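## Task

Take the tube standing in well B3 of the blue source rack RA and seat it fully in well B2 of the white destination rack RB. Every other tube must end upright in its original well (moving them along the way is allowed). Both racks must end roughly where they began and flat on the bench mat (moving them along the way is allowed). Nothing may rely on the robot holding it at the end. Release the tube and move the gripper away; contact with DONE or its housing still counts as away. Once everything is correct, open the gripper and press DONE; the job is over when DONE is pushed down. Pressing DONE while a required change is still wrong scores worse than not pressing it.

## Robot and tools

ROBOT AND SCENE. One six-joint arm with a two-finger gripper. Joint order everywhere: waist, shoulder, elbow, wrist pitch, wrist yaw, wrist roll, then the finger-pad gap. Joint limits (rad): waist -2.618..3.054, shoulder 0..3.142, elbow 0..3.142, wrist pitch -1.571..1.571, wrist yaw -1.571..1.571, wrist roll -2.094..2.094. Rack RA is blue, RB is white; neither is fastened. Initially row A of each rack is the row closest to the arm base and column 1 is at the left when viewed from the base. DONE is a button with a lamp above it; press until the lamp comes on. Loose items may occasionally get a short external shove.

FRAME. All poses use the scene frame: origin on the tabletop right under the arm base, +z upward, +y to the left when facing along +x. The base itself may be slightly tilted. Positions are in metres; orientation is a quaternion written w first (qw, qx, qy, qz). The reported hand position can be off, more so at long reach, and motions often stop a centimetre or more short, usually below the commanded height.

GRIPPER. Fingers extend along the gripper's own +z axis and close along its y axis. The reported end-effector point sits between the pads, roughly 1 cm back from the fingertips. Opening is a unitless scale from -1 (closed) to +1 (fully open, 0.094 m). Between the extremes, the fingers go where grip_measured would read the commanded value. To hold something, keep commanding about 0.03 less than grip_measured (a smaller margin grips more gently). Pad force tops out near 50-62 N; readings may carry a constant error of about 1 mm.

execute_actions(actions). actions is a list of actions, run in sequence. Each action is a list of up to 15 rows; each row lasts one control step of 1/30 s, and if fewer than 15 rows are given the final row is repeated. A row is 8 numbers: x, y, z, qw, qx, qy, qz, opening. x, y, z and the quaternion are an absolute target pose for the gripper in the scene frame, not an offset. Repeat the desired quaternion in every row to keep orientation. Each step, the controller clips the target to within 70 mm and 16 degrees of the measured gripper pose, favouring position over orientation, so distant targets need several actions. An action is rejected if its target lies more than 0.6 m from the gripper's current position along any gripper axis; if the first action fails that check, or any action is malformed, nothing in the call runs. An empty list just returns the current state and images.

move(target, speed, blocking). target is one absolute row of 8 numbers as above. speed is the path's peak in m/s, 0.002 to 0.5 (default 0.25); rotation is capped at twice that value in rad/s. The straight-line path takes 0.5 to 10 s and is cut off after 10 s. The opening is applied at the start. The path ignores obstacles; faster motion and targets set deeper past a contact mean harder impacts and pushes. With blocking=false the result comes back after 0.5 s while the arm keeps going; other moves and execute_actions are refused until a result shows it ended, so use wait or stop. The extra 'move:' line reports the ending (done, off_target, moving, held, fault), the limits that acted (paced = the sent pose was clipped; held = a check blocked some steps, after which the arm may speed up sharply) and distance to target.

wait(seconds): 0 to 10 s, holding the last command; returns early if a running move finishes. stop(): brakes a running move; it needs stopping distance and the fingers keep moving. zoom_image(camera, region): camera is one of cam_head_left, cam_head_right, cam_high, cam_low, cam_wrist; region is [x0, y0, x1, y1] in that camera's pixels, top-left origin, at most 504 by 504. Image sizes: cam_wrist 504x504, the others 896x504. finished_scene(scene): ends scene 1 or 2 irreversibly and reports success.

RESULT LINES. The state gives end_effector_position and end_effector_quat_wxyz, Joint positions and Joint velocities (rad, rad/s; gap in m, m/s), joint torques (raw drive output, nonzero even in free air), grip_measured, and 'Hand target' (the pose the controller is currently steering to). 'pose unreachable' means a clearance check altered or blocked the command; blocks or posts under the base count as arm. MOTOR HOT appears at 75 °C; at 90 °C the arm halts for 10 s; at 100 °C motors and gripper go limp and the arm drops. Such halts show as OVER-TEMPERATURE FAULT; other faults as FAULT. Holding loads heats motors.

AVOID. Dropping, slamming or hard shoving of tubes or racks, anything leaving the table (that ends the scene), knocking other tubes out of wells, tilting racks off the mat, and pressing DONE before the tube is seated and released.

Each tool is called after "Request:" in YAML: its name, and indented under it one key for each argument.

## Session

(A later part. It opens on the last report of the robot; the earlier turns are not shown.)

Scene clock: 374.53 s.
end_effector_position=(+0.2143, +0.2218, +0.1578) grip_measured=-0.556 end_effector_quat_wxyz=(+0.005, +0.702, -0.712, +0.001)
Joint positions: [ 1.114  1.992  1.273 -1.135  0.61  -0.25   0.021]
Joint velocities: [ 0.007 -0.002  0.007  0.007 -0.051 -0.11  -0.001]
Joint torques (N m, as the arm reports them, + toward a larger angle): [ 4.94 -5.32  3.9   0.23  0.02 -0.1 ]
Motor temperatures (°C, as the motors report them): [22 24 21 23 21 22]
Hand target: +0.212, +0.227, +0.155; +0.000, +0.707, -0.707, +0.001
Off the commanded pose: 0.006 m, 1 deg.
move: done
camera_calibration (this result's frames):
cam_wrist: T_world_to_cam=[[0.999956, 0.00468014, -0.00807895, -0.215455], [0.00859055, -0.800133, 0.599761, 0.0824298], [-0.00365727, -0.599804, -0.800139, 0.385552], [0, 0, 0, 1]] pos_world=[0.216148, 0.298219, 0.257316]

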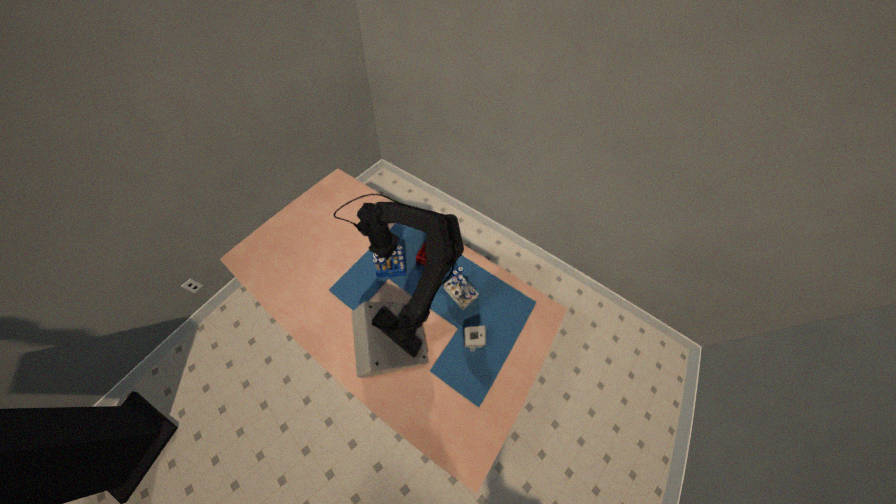

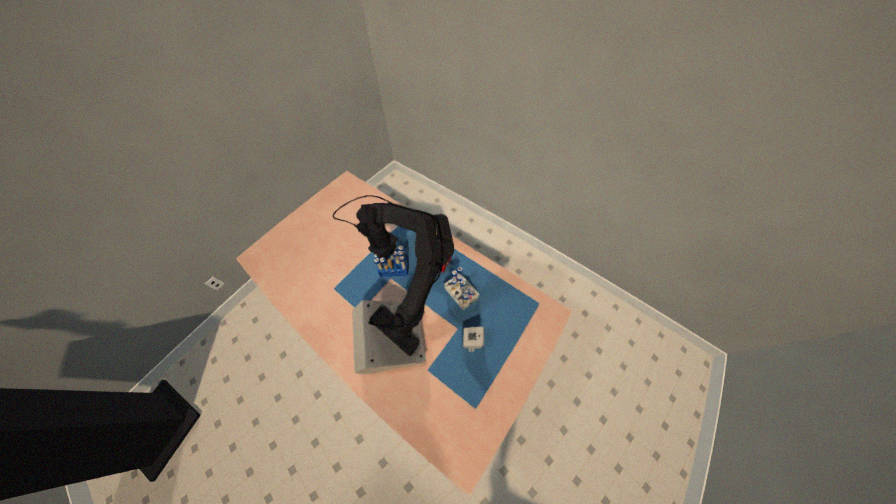

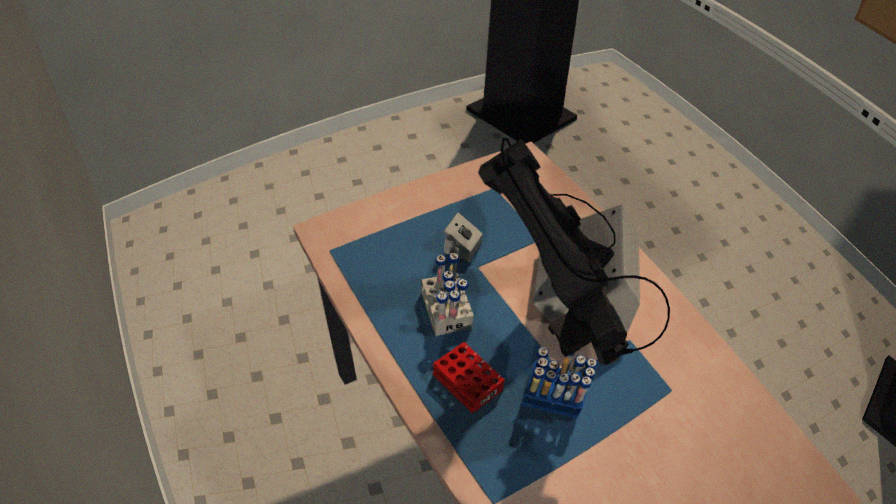

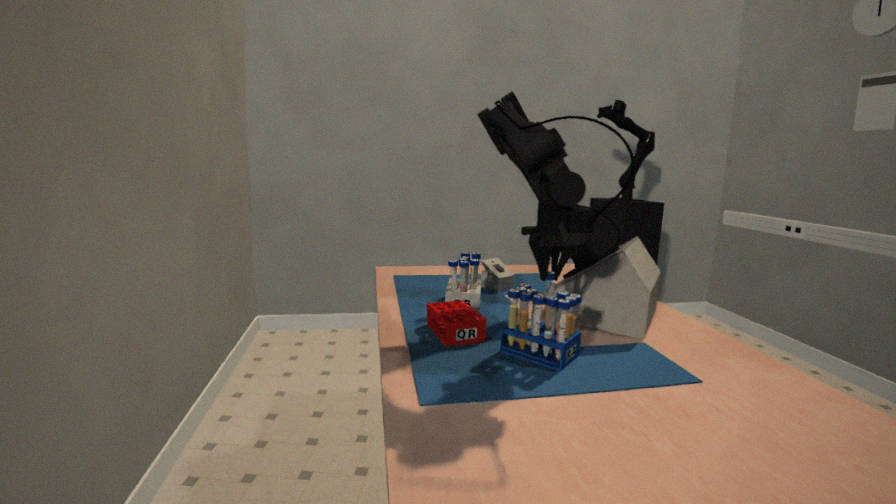

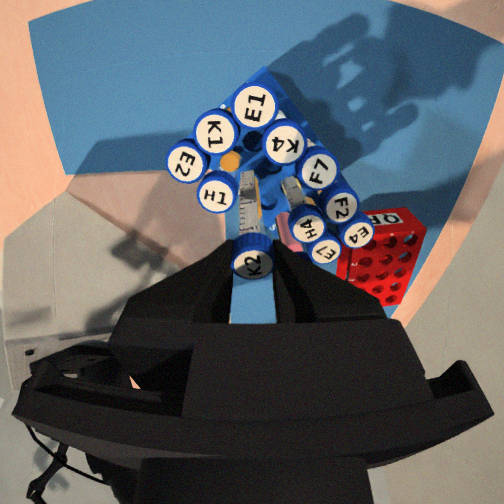

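Request:
move:
  target: [0.210,0.227,0.122,0,0.707,-0.707,0,-0.6]
  speed: 0.02

Request:
move:
  target: [0.210,0.227,0.122,0,0.707,-0.707,0,-0.4]

Request:
move:
  target: [0.210,0.227,0.17,0,0.707,-0.707,0,-0.4]
  speed: 0.04

Request:
move:
  target: [0.252,0.184,0.165,0,0.707,-0.707,0,-0.4]
  speed: 0.06

Request:
move:
  target: [0.252,0.184,0.143,0,0.707,-0.707,0,-0.4]
  speed: 0.03

Scene clock: 383.30 s.
end_effector_position=(+0.2137, +0.2206, +0.1245) grip_measured=-0.556 end_effector_quat_wxyz=(+0.005, +0.704, -0.710, +0.008)
Joint positions: [ 1.061  2.015  1.182 -0.993  0.635 -0.313  0.021]
Joint velocities: [ 0.007 -0.002 -0.002  0.007 -0.081  0.037  0.   ]
Joint torques (N m, as the arm reports them, + toward a larger angle): [ 4.83 -5.78  3.5   0.31 -0.14 -0.09]
Motor temperatures (°C, as the motors report them): [22 24 21 23 21 22]
Hand target: +0.210, +0.227, +0.122; +0.000, +0.707, -0.707, +0.001
Off the commanded pose: 0.008 m, 1 deg.
move: done
camera_calibration (this result's frames):
cam_wrist: T_world_to_cam=[[0.999956, 0.00940965, 0.000261437, -0.217138], [0.00731357, -0.794093, 0.607752, 0.0994669], [0.00592634, -0.607724, -0.794127, 0.357098], [0, 0, 0, 1]] pos_world=[0.214285, 0.298046, 0.223187]

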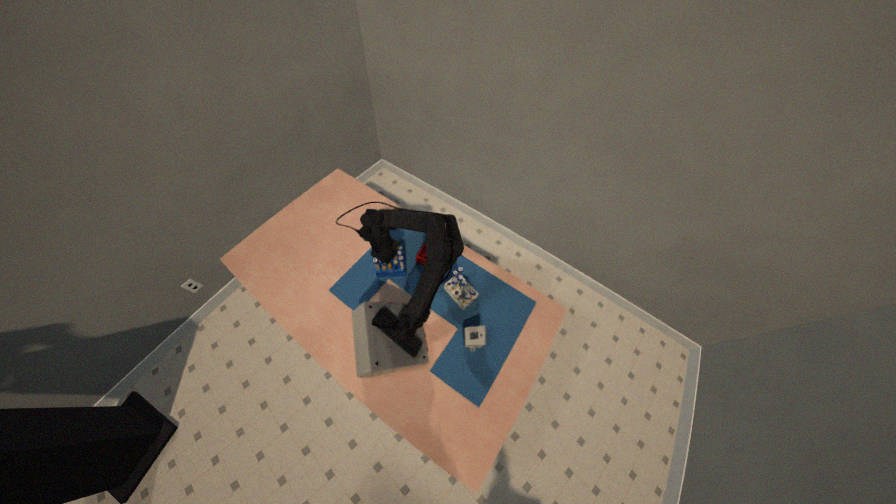

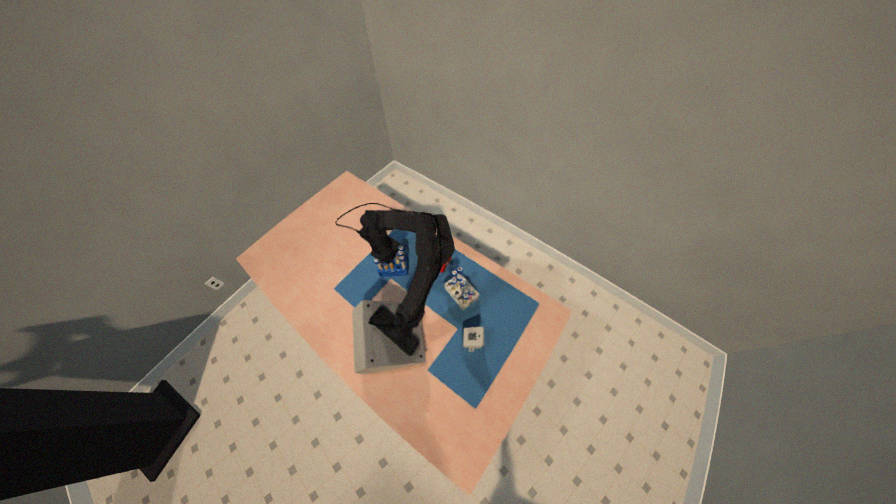

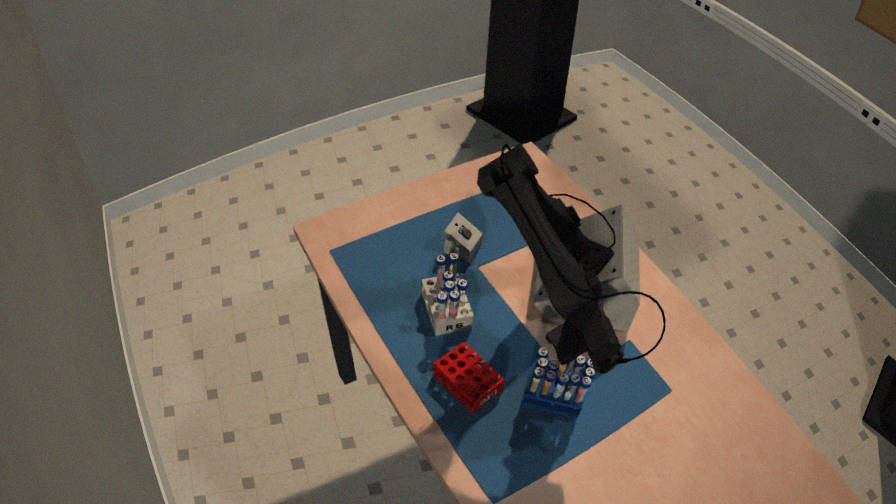

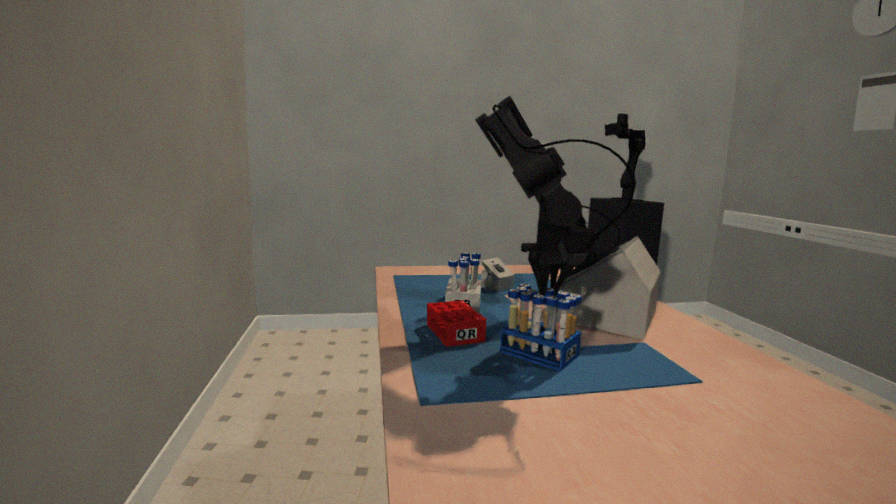

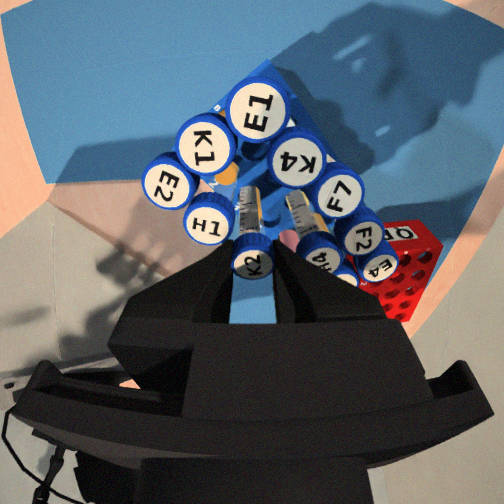

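Scene clock: 384.00 s.
end_effector_position=(+0.2148, +0.2221, +0.1237) grip_measured=-0.402 end_effector_quat_wxyz=(+0.003, +0.702, -0.713, +0.005)
Joint positions: [ 1.057  2.015  1.182 -0.983  0.633 -0.316  0.028]
Joint velocities: [-0.007  0.012 -0.002 -0.022 -0.022 -0.066  0.   ]
Joint torques (N m, as the arm reports them, + toward a larger angle): [ 5.25 -5.74  3.7   0.21 -0.11 -0.13]
Motor temperatures (°C, as the motors report them): [22 24 21 23 21 22]
Hand target: +0.210, +0.227, +0.122; +0.000, +0.707, -0.707, +0.000
Off the commanded pose: 0.007 m, 1 deg.
move: done
camera_calibration (this result's frames):
cam_wrist: T_world_to_cam=[[0.999995, 0.00301902, 0.0000210913, -0.216827], [0.00239684, -0.798118, 0.602496, 0.103733], [0.00183578, -0.602493, -0.798122, 0.357634], [0, 0, 0, 1]] pos_world=[0.21592, 0.298918, 0.222941]

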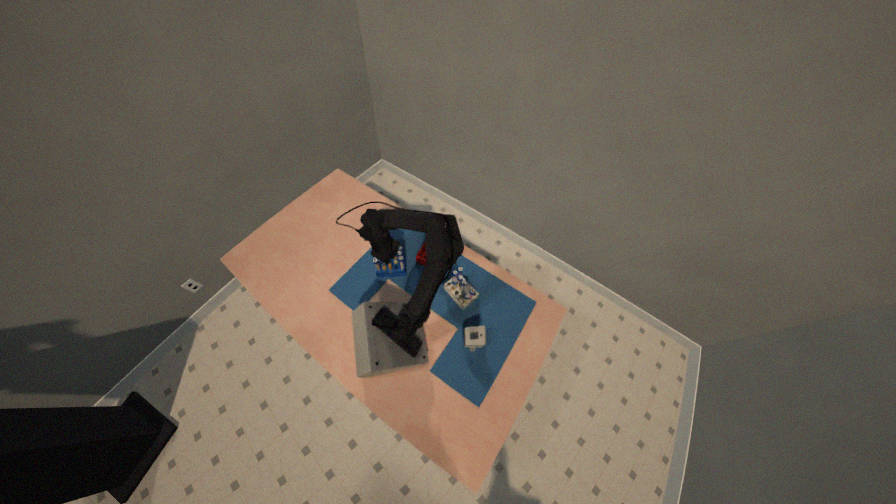

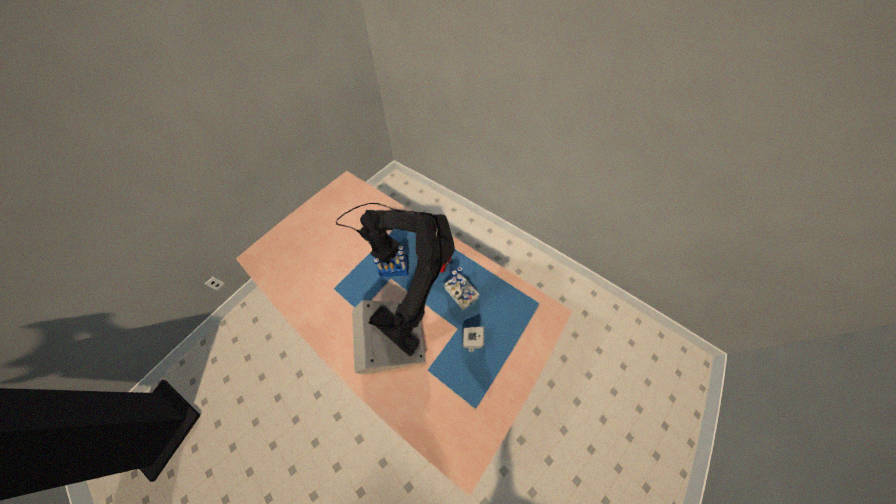

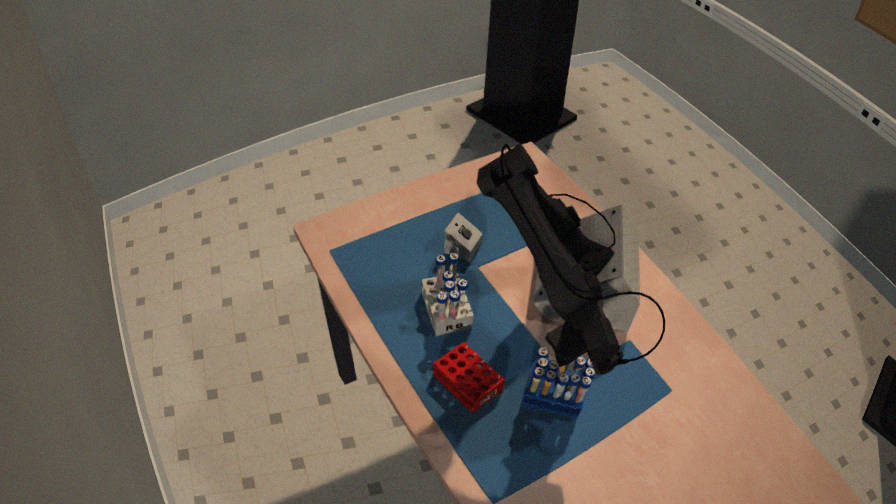

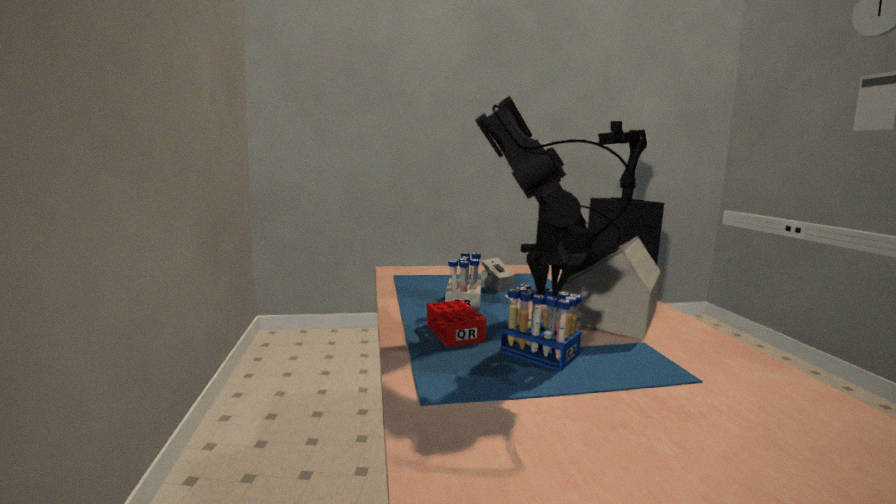

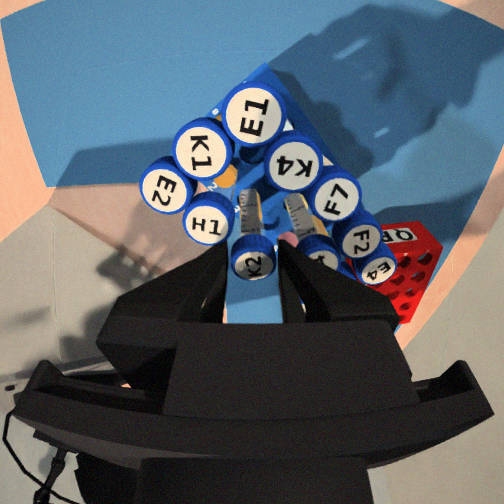

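Scene clock: 385.60 s.
end_effector_position=(+0.2081, +0.2189, +0.1550) grip_measured=-0.402 end_effector_quat_wxyz=(+0.019, +0.711, -0.702, +0.010)
Joint positions: [ 1.122  2.015  1.276 -1.162  0.607 -0.244  0.028]
Joint velocities: [ 0.007  0.007  0.002 -0.037  0.037 -0.051  0.   ]
Joint torques (N m, as the arm reports them, + toward a larger angle): [ 6.6  -8.16  6.1  -0.07 -0.13  0.16]
Motor temperatures (°C, as the motors report them): [22 24 21 23 21 22]
Hand target: +0.210, +0.227, +0.170; -0.000, +0.707, -0.707, -0.002
Off the commanded pose: 0.017 m, 3 deg.
move: off_target
camera_calibration (this result's frames):
cam_wrist: T_world_to_cam=[[0.999371, 0.0308896, -0.0173942, -0.213453], [0.0349817, -0.779779, 0.625077, 0.0680354], [0.00574477, -0.625293, -0.780369, 0.382098], [0, 0, 0, 1]] pos_world=[0.208744, 0.298569, 0.251937]

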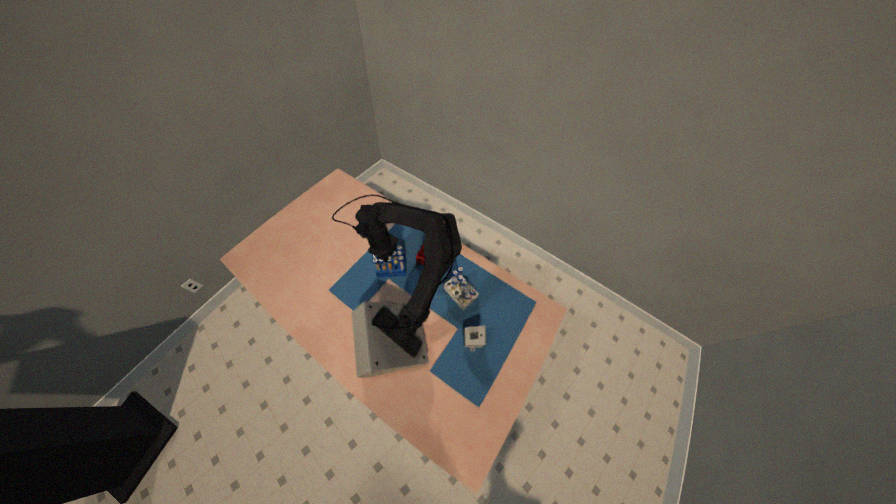

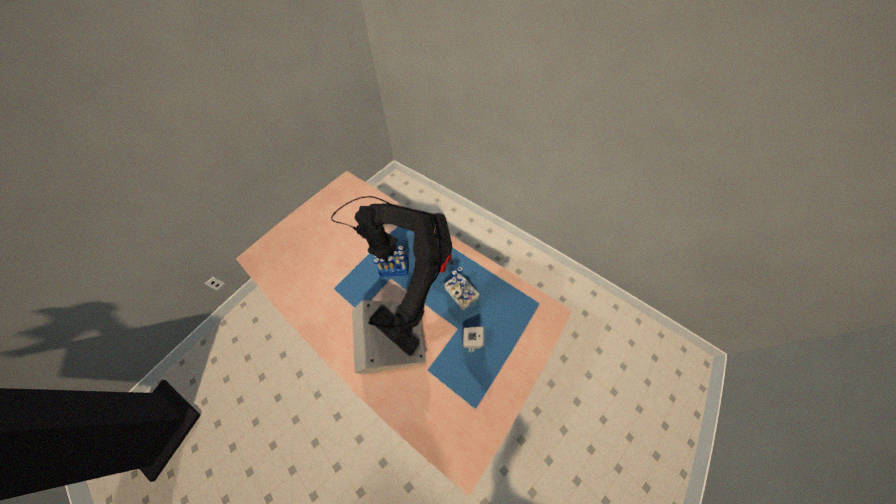

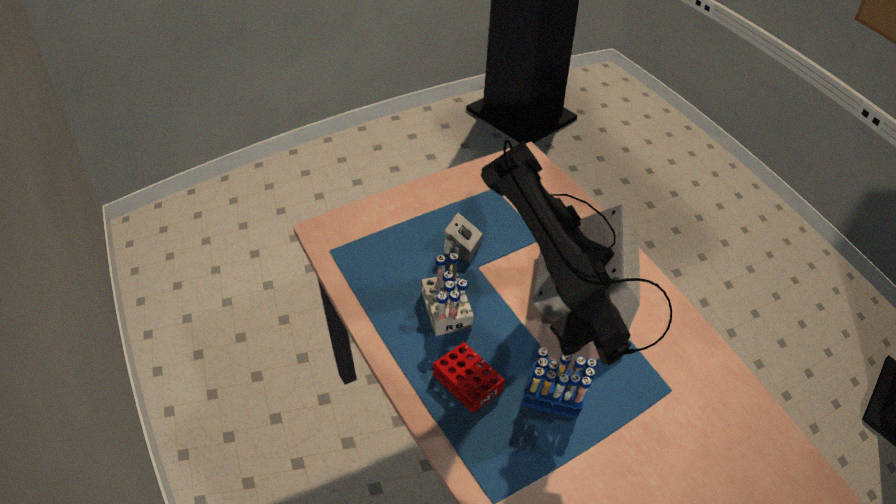

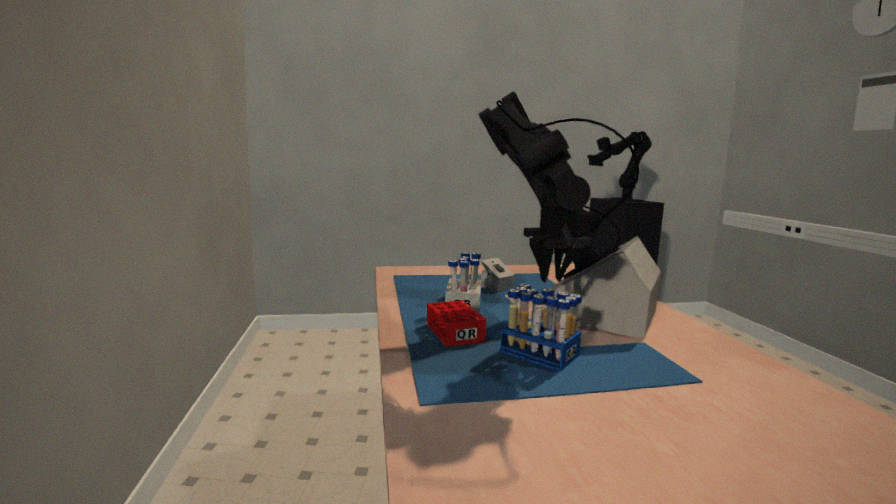

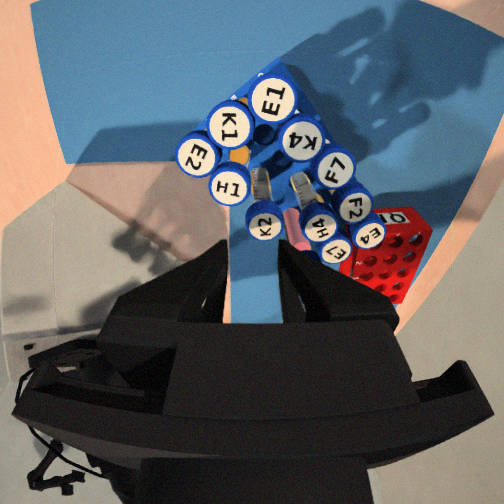

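Scene clock: 386.87 s.
end_effector_position=(+0.2513, +0.1868, +0.1587) grip_measured=-0.402 end_effector_quat_wxyz=(+0.008, +0.702, -0.712, +0.004)
Joint positions: [ 1.001  1.882  1.259 -1.163  0.64  -0.38   0.028]
Joint velocities: [-0.007 -0.022  0.017 -0.022 -0.066 -0.11  -0.001]
Joint torques (N m, as the arm reports them, + toward a larger angle): [ 4.9  -8.95  3.46 -0.05 -0.02 -0.1 ]
Motor temperatures (°C, as the motors report them): [22 24 21 23 21 22]
Hand target: +0.252, +0.182, +0.165; +0.001, +0.707, -0.708, +0.002
Off the commanded pose: 0.007 m, 1 deg.
move: done
camera_calibration (this result's frames):
cam_wrist: T_world_to_cam=[[0.999946, 0.00536016, -0.00892759, -0.252308], [0.0096791, -0.794624, 0.607024, 0.0512051], [-0.00384034, -0.607078, -0.794633, 0.365933], [0, 0, 0, 1]] pos_world=[0.253204, 0.264191, 0.257447]

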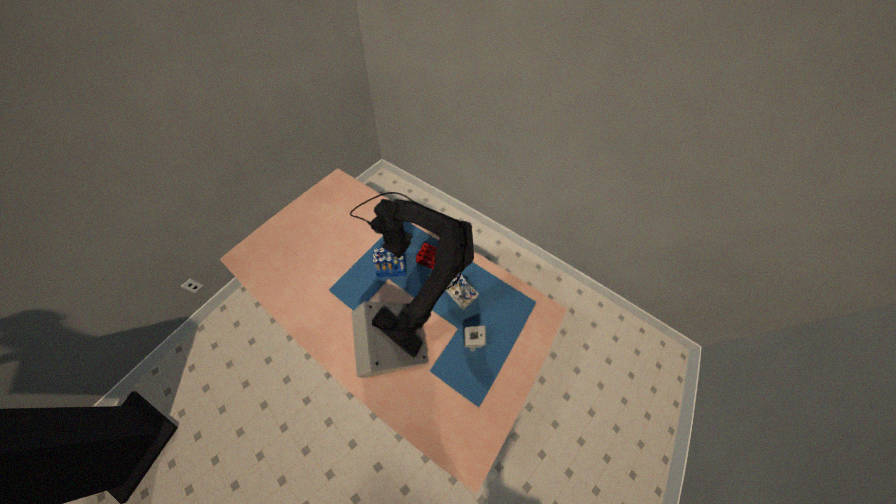

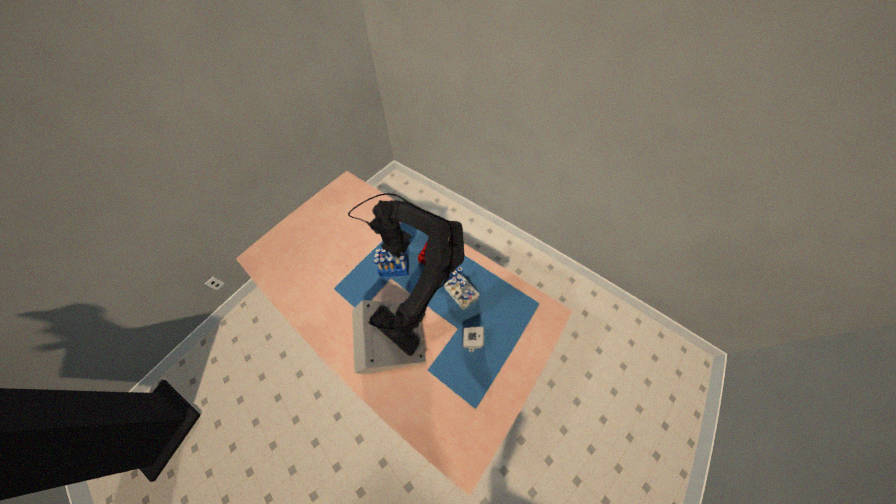

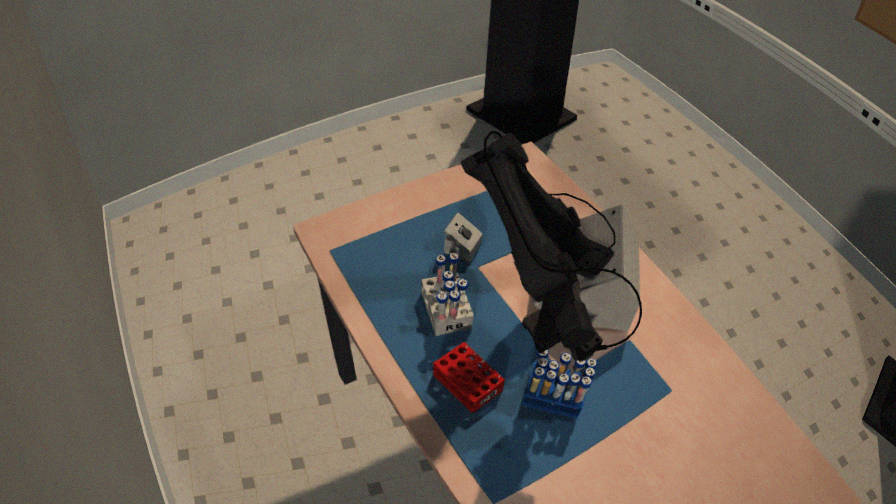

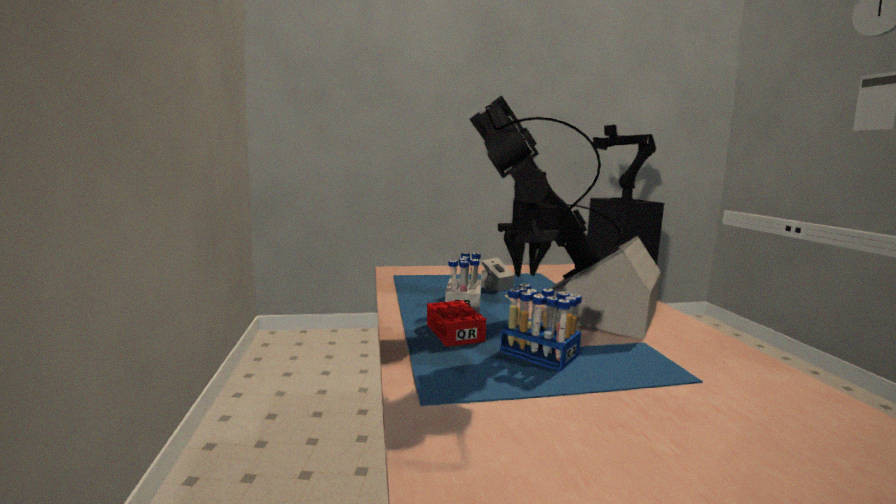

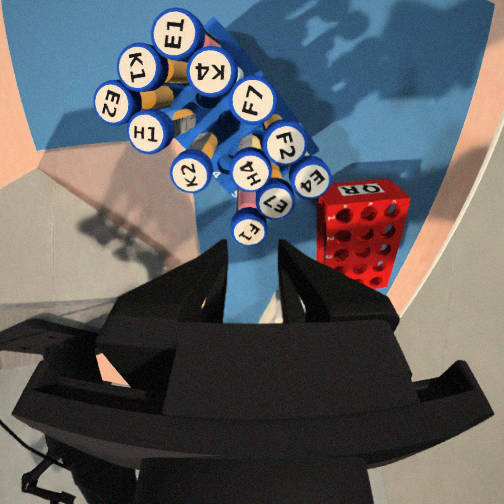

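Scene clock: 387.83 s.
end_effector_position=(+0.2485, +0.1812, +0.1382) grip_measured=-0.402 end_effector_quat_wxyz=(+0.016, +0.709, -0.705, +0.006)
Joint positions: [ 0.961  1.882  1.193 -1.088  0.645 -0.435  0.028]
Joint velocities: [-0.007 -0.012 -0.012  0.007 -0.066  0.066 -0.001]
Joint torques (N m, as the arm reports them, + toward a larger angle): [ 4.74 -8.24  3.62  0.15  0.02 -0.09]
Motor temperatures (°C, as the motors report them): [22 24 21 23 21 22]
Hand target: +0.252, +0.184, +0.143; +0.000, +0.707, -0.707, +0.001
Off the commanded pose: 0.007 m, 2 deg.
move: done
camera_calibration (this result's frames):
cam_wrist: T_world_to_cam=[[0.99952, 0.0242821, -0.0192433, -0.251543], [0.0309824, -0.785898, 0.617579, 0.0508744], [-0.000127143, -0.617879, -0.786273, 0.346122], [0, 0, 0, 1]] pos_world=[0.24989, 0.259951, 0.235887]

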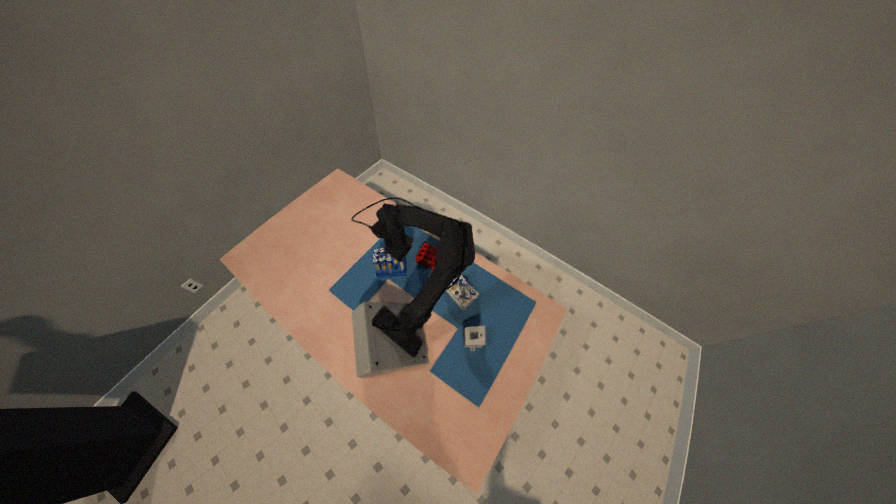

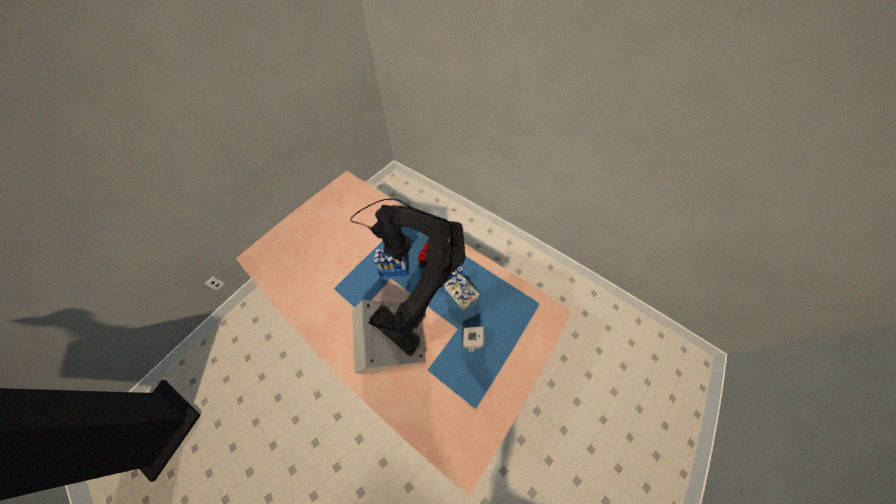

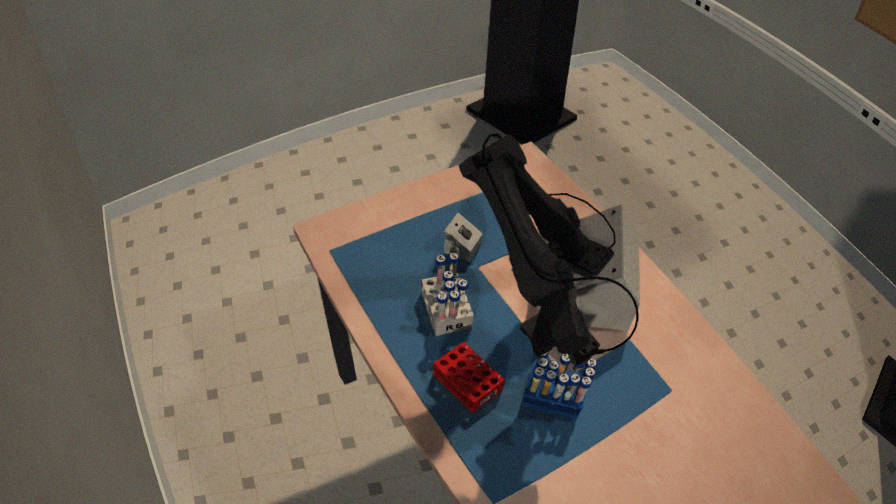

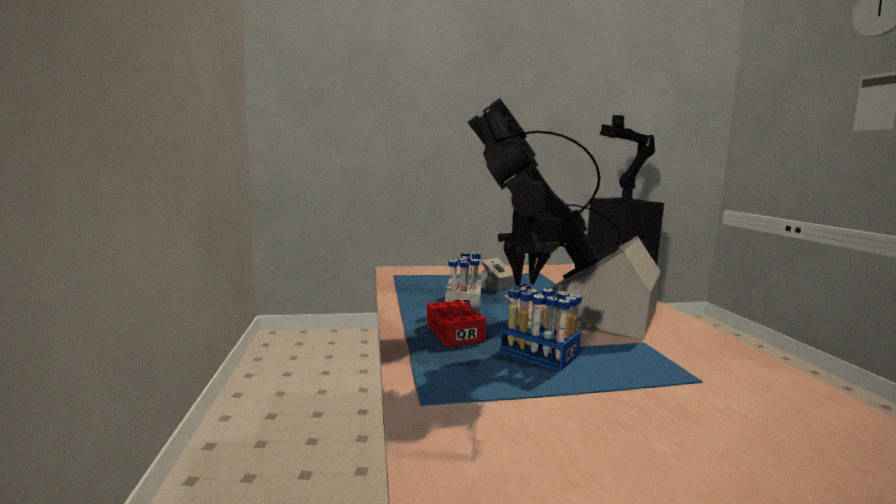

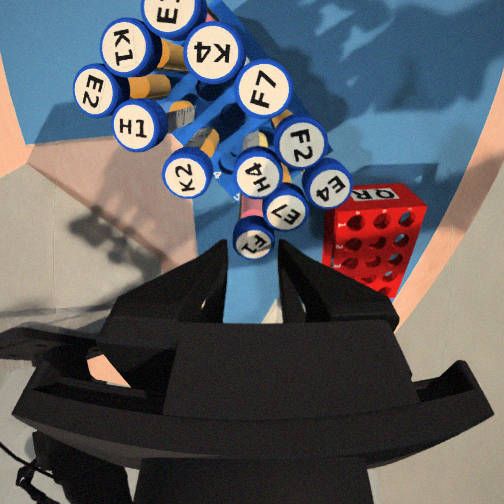

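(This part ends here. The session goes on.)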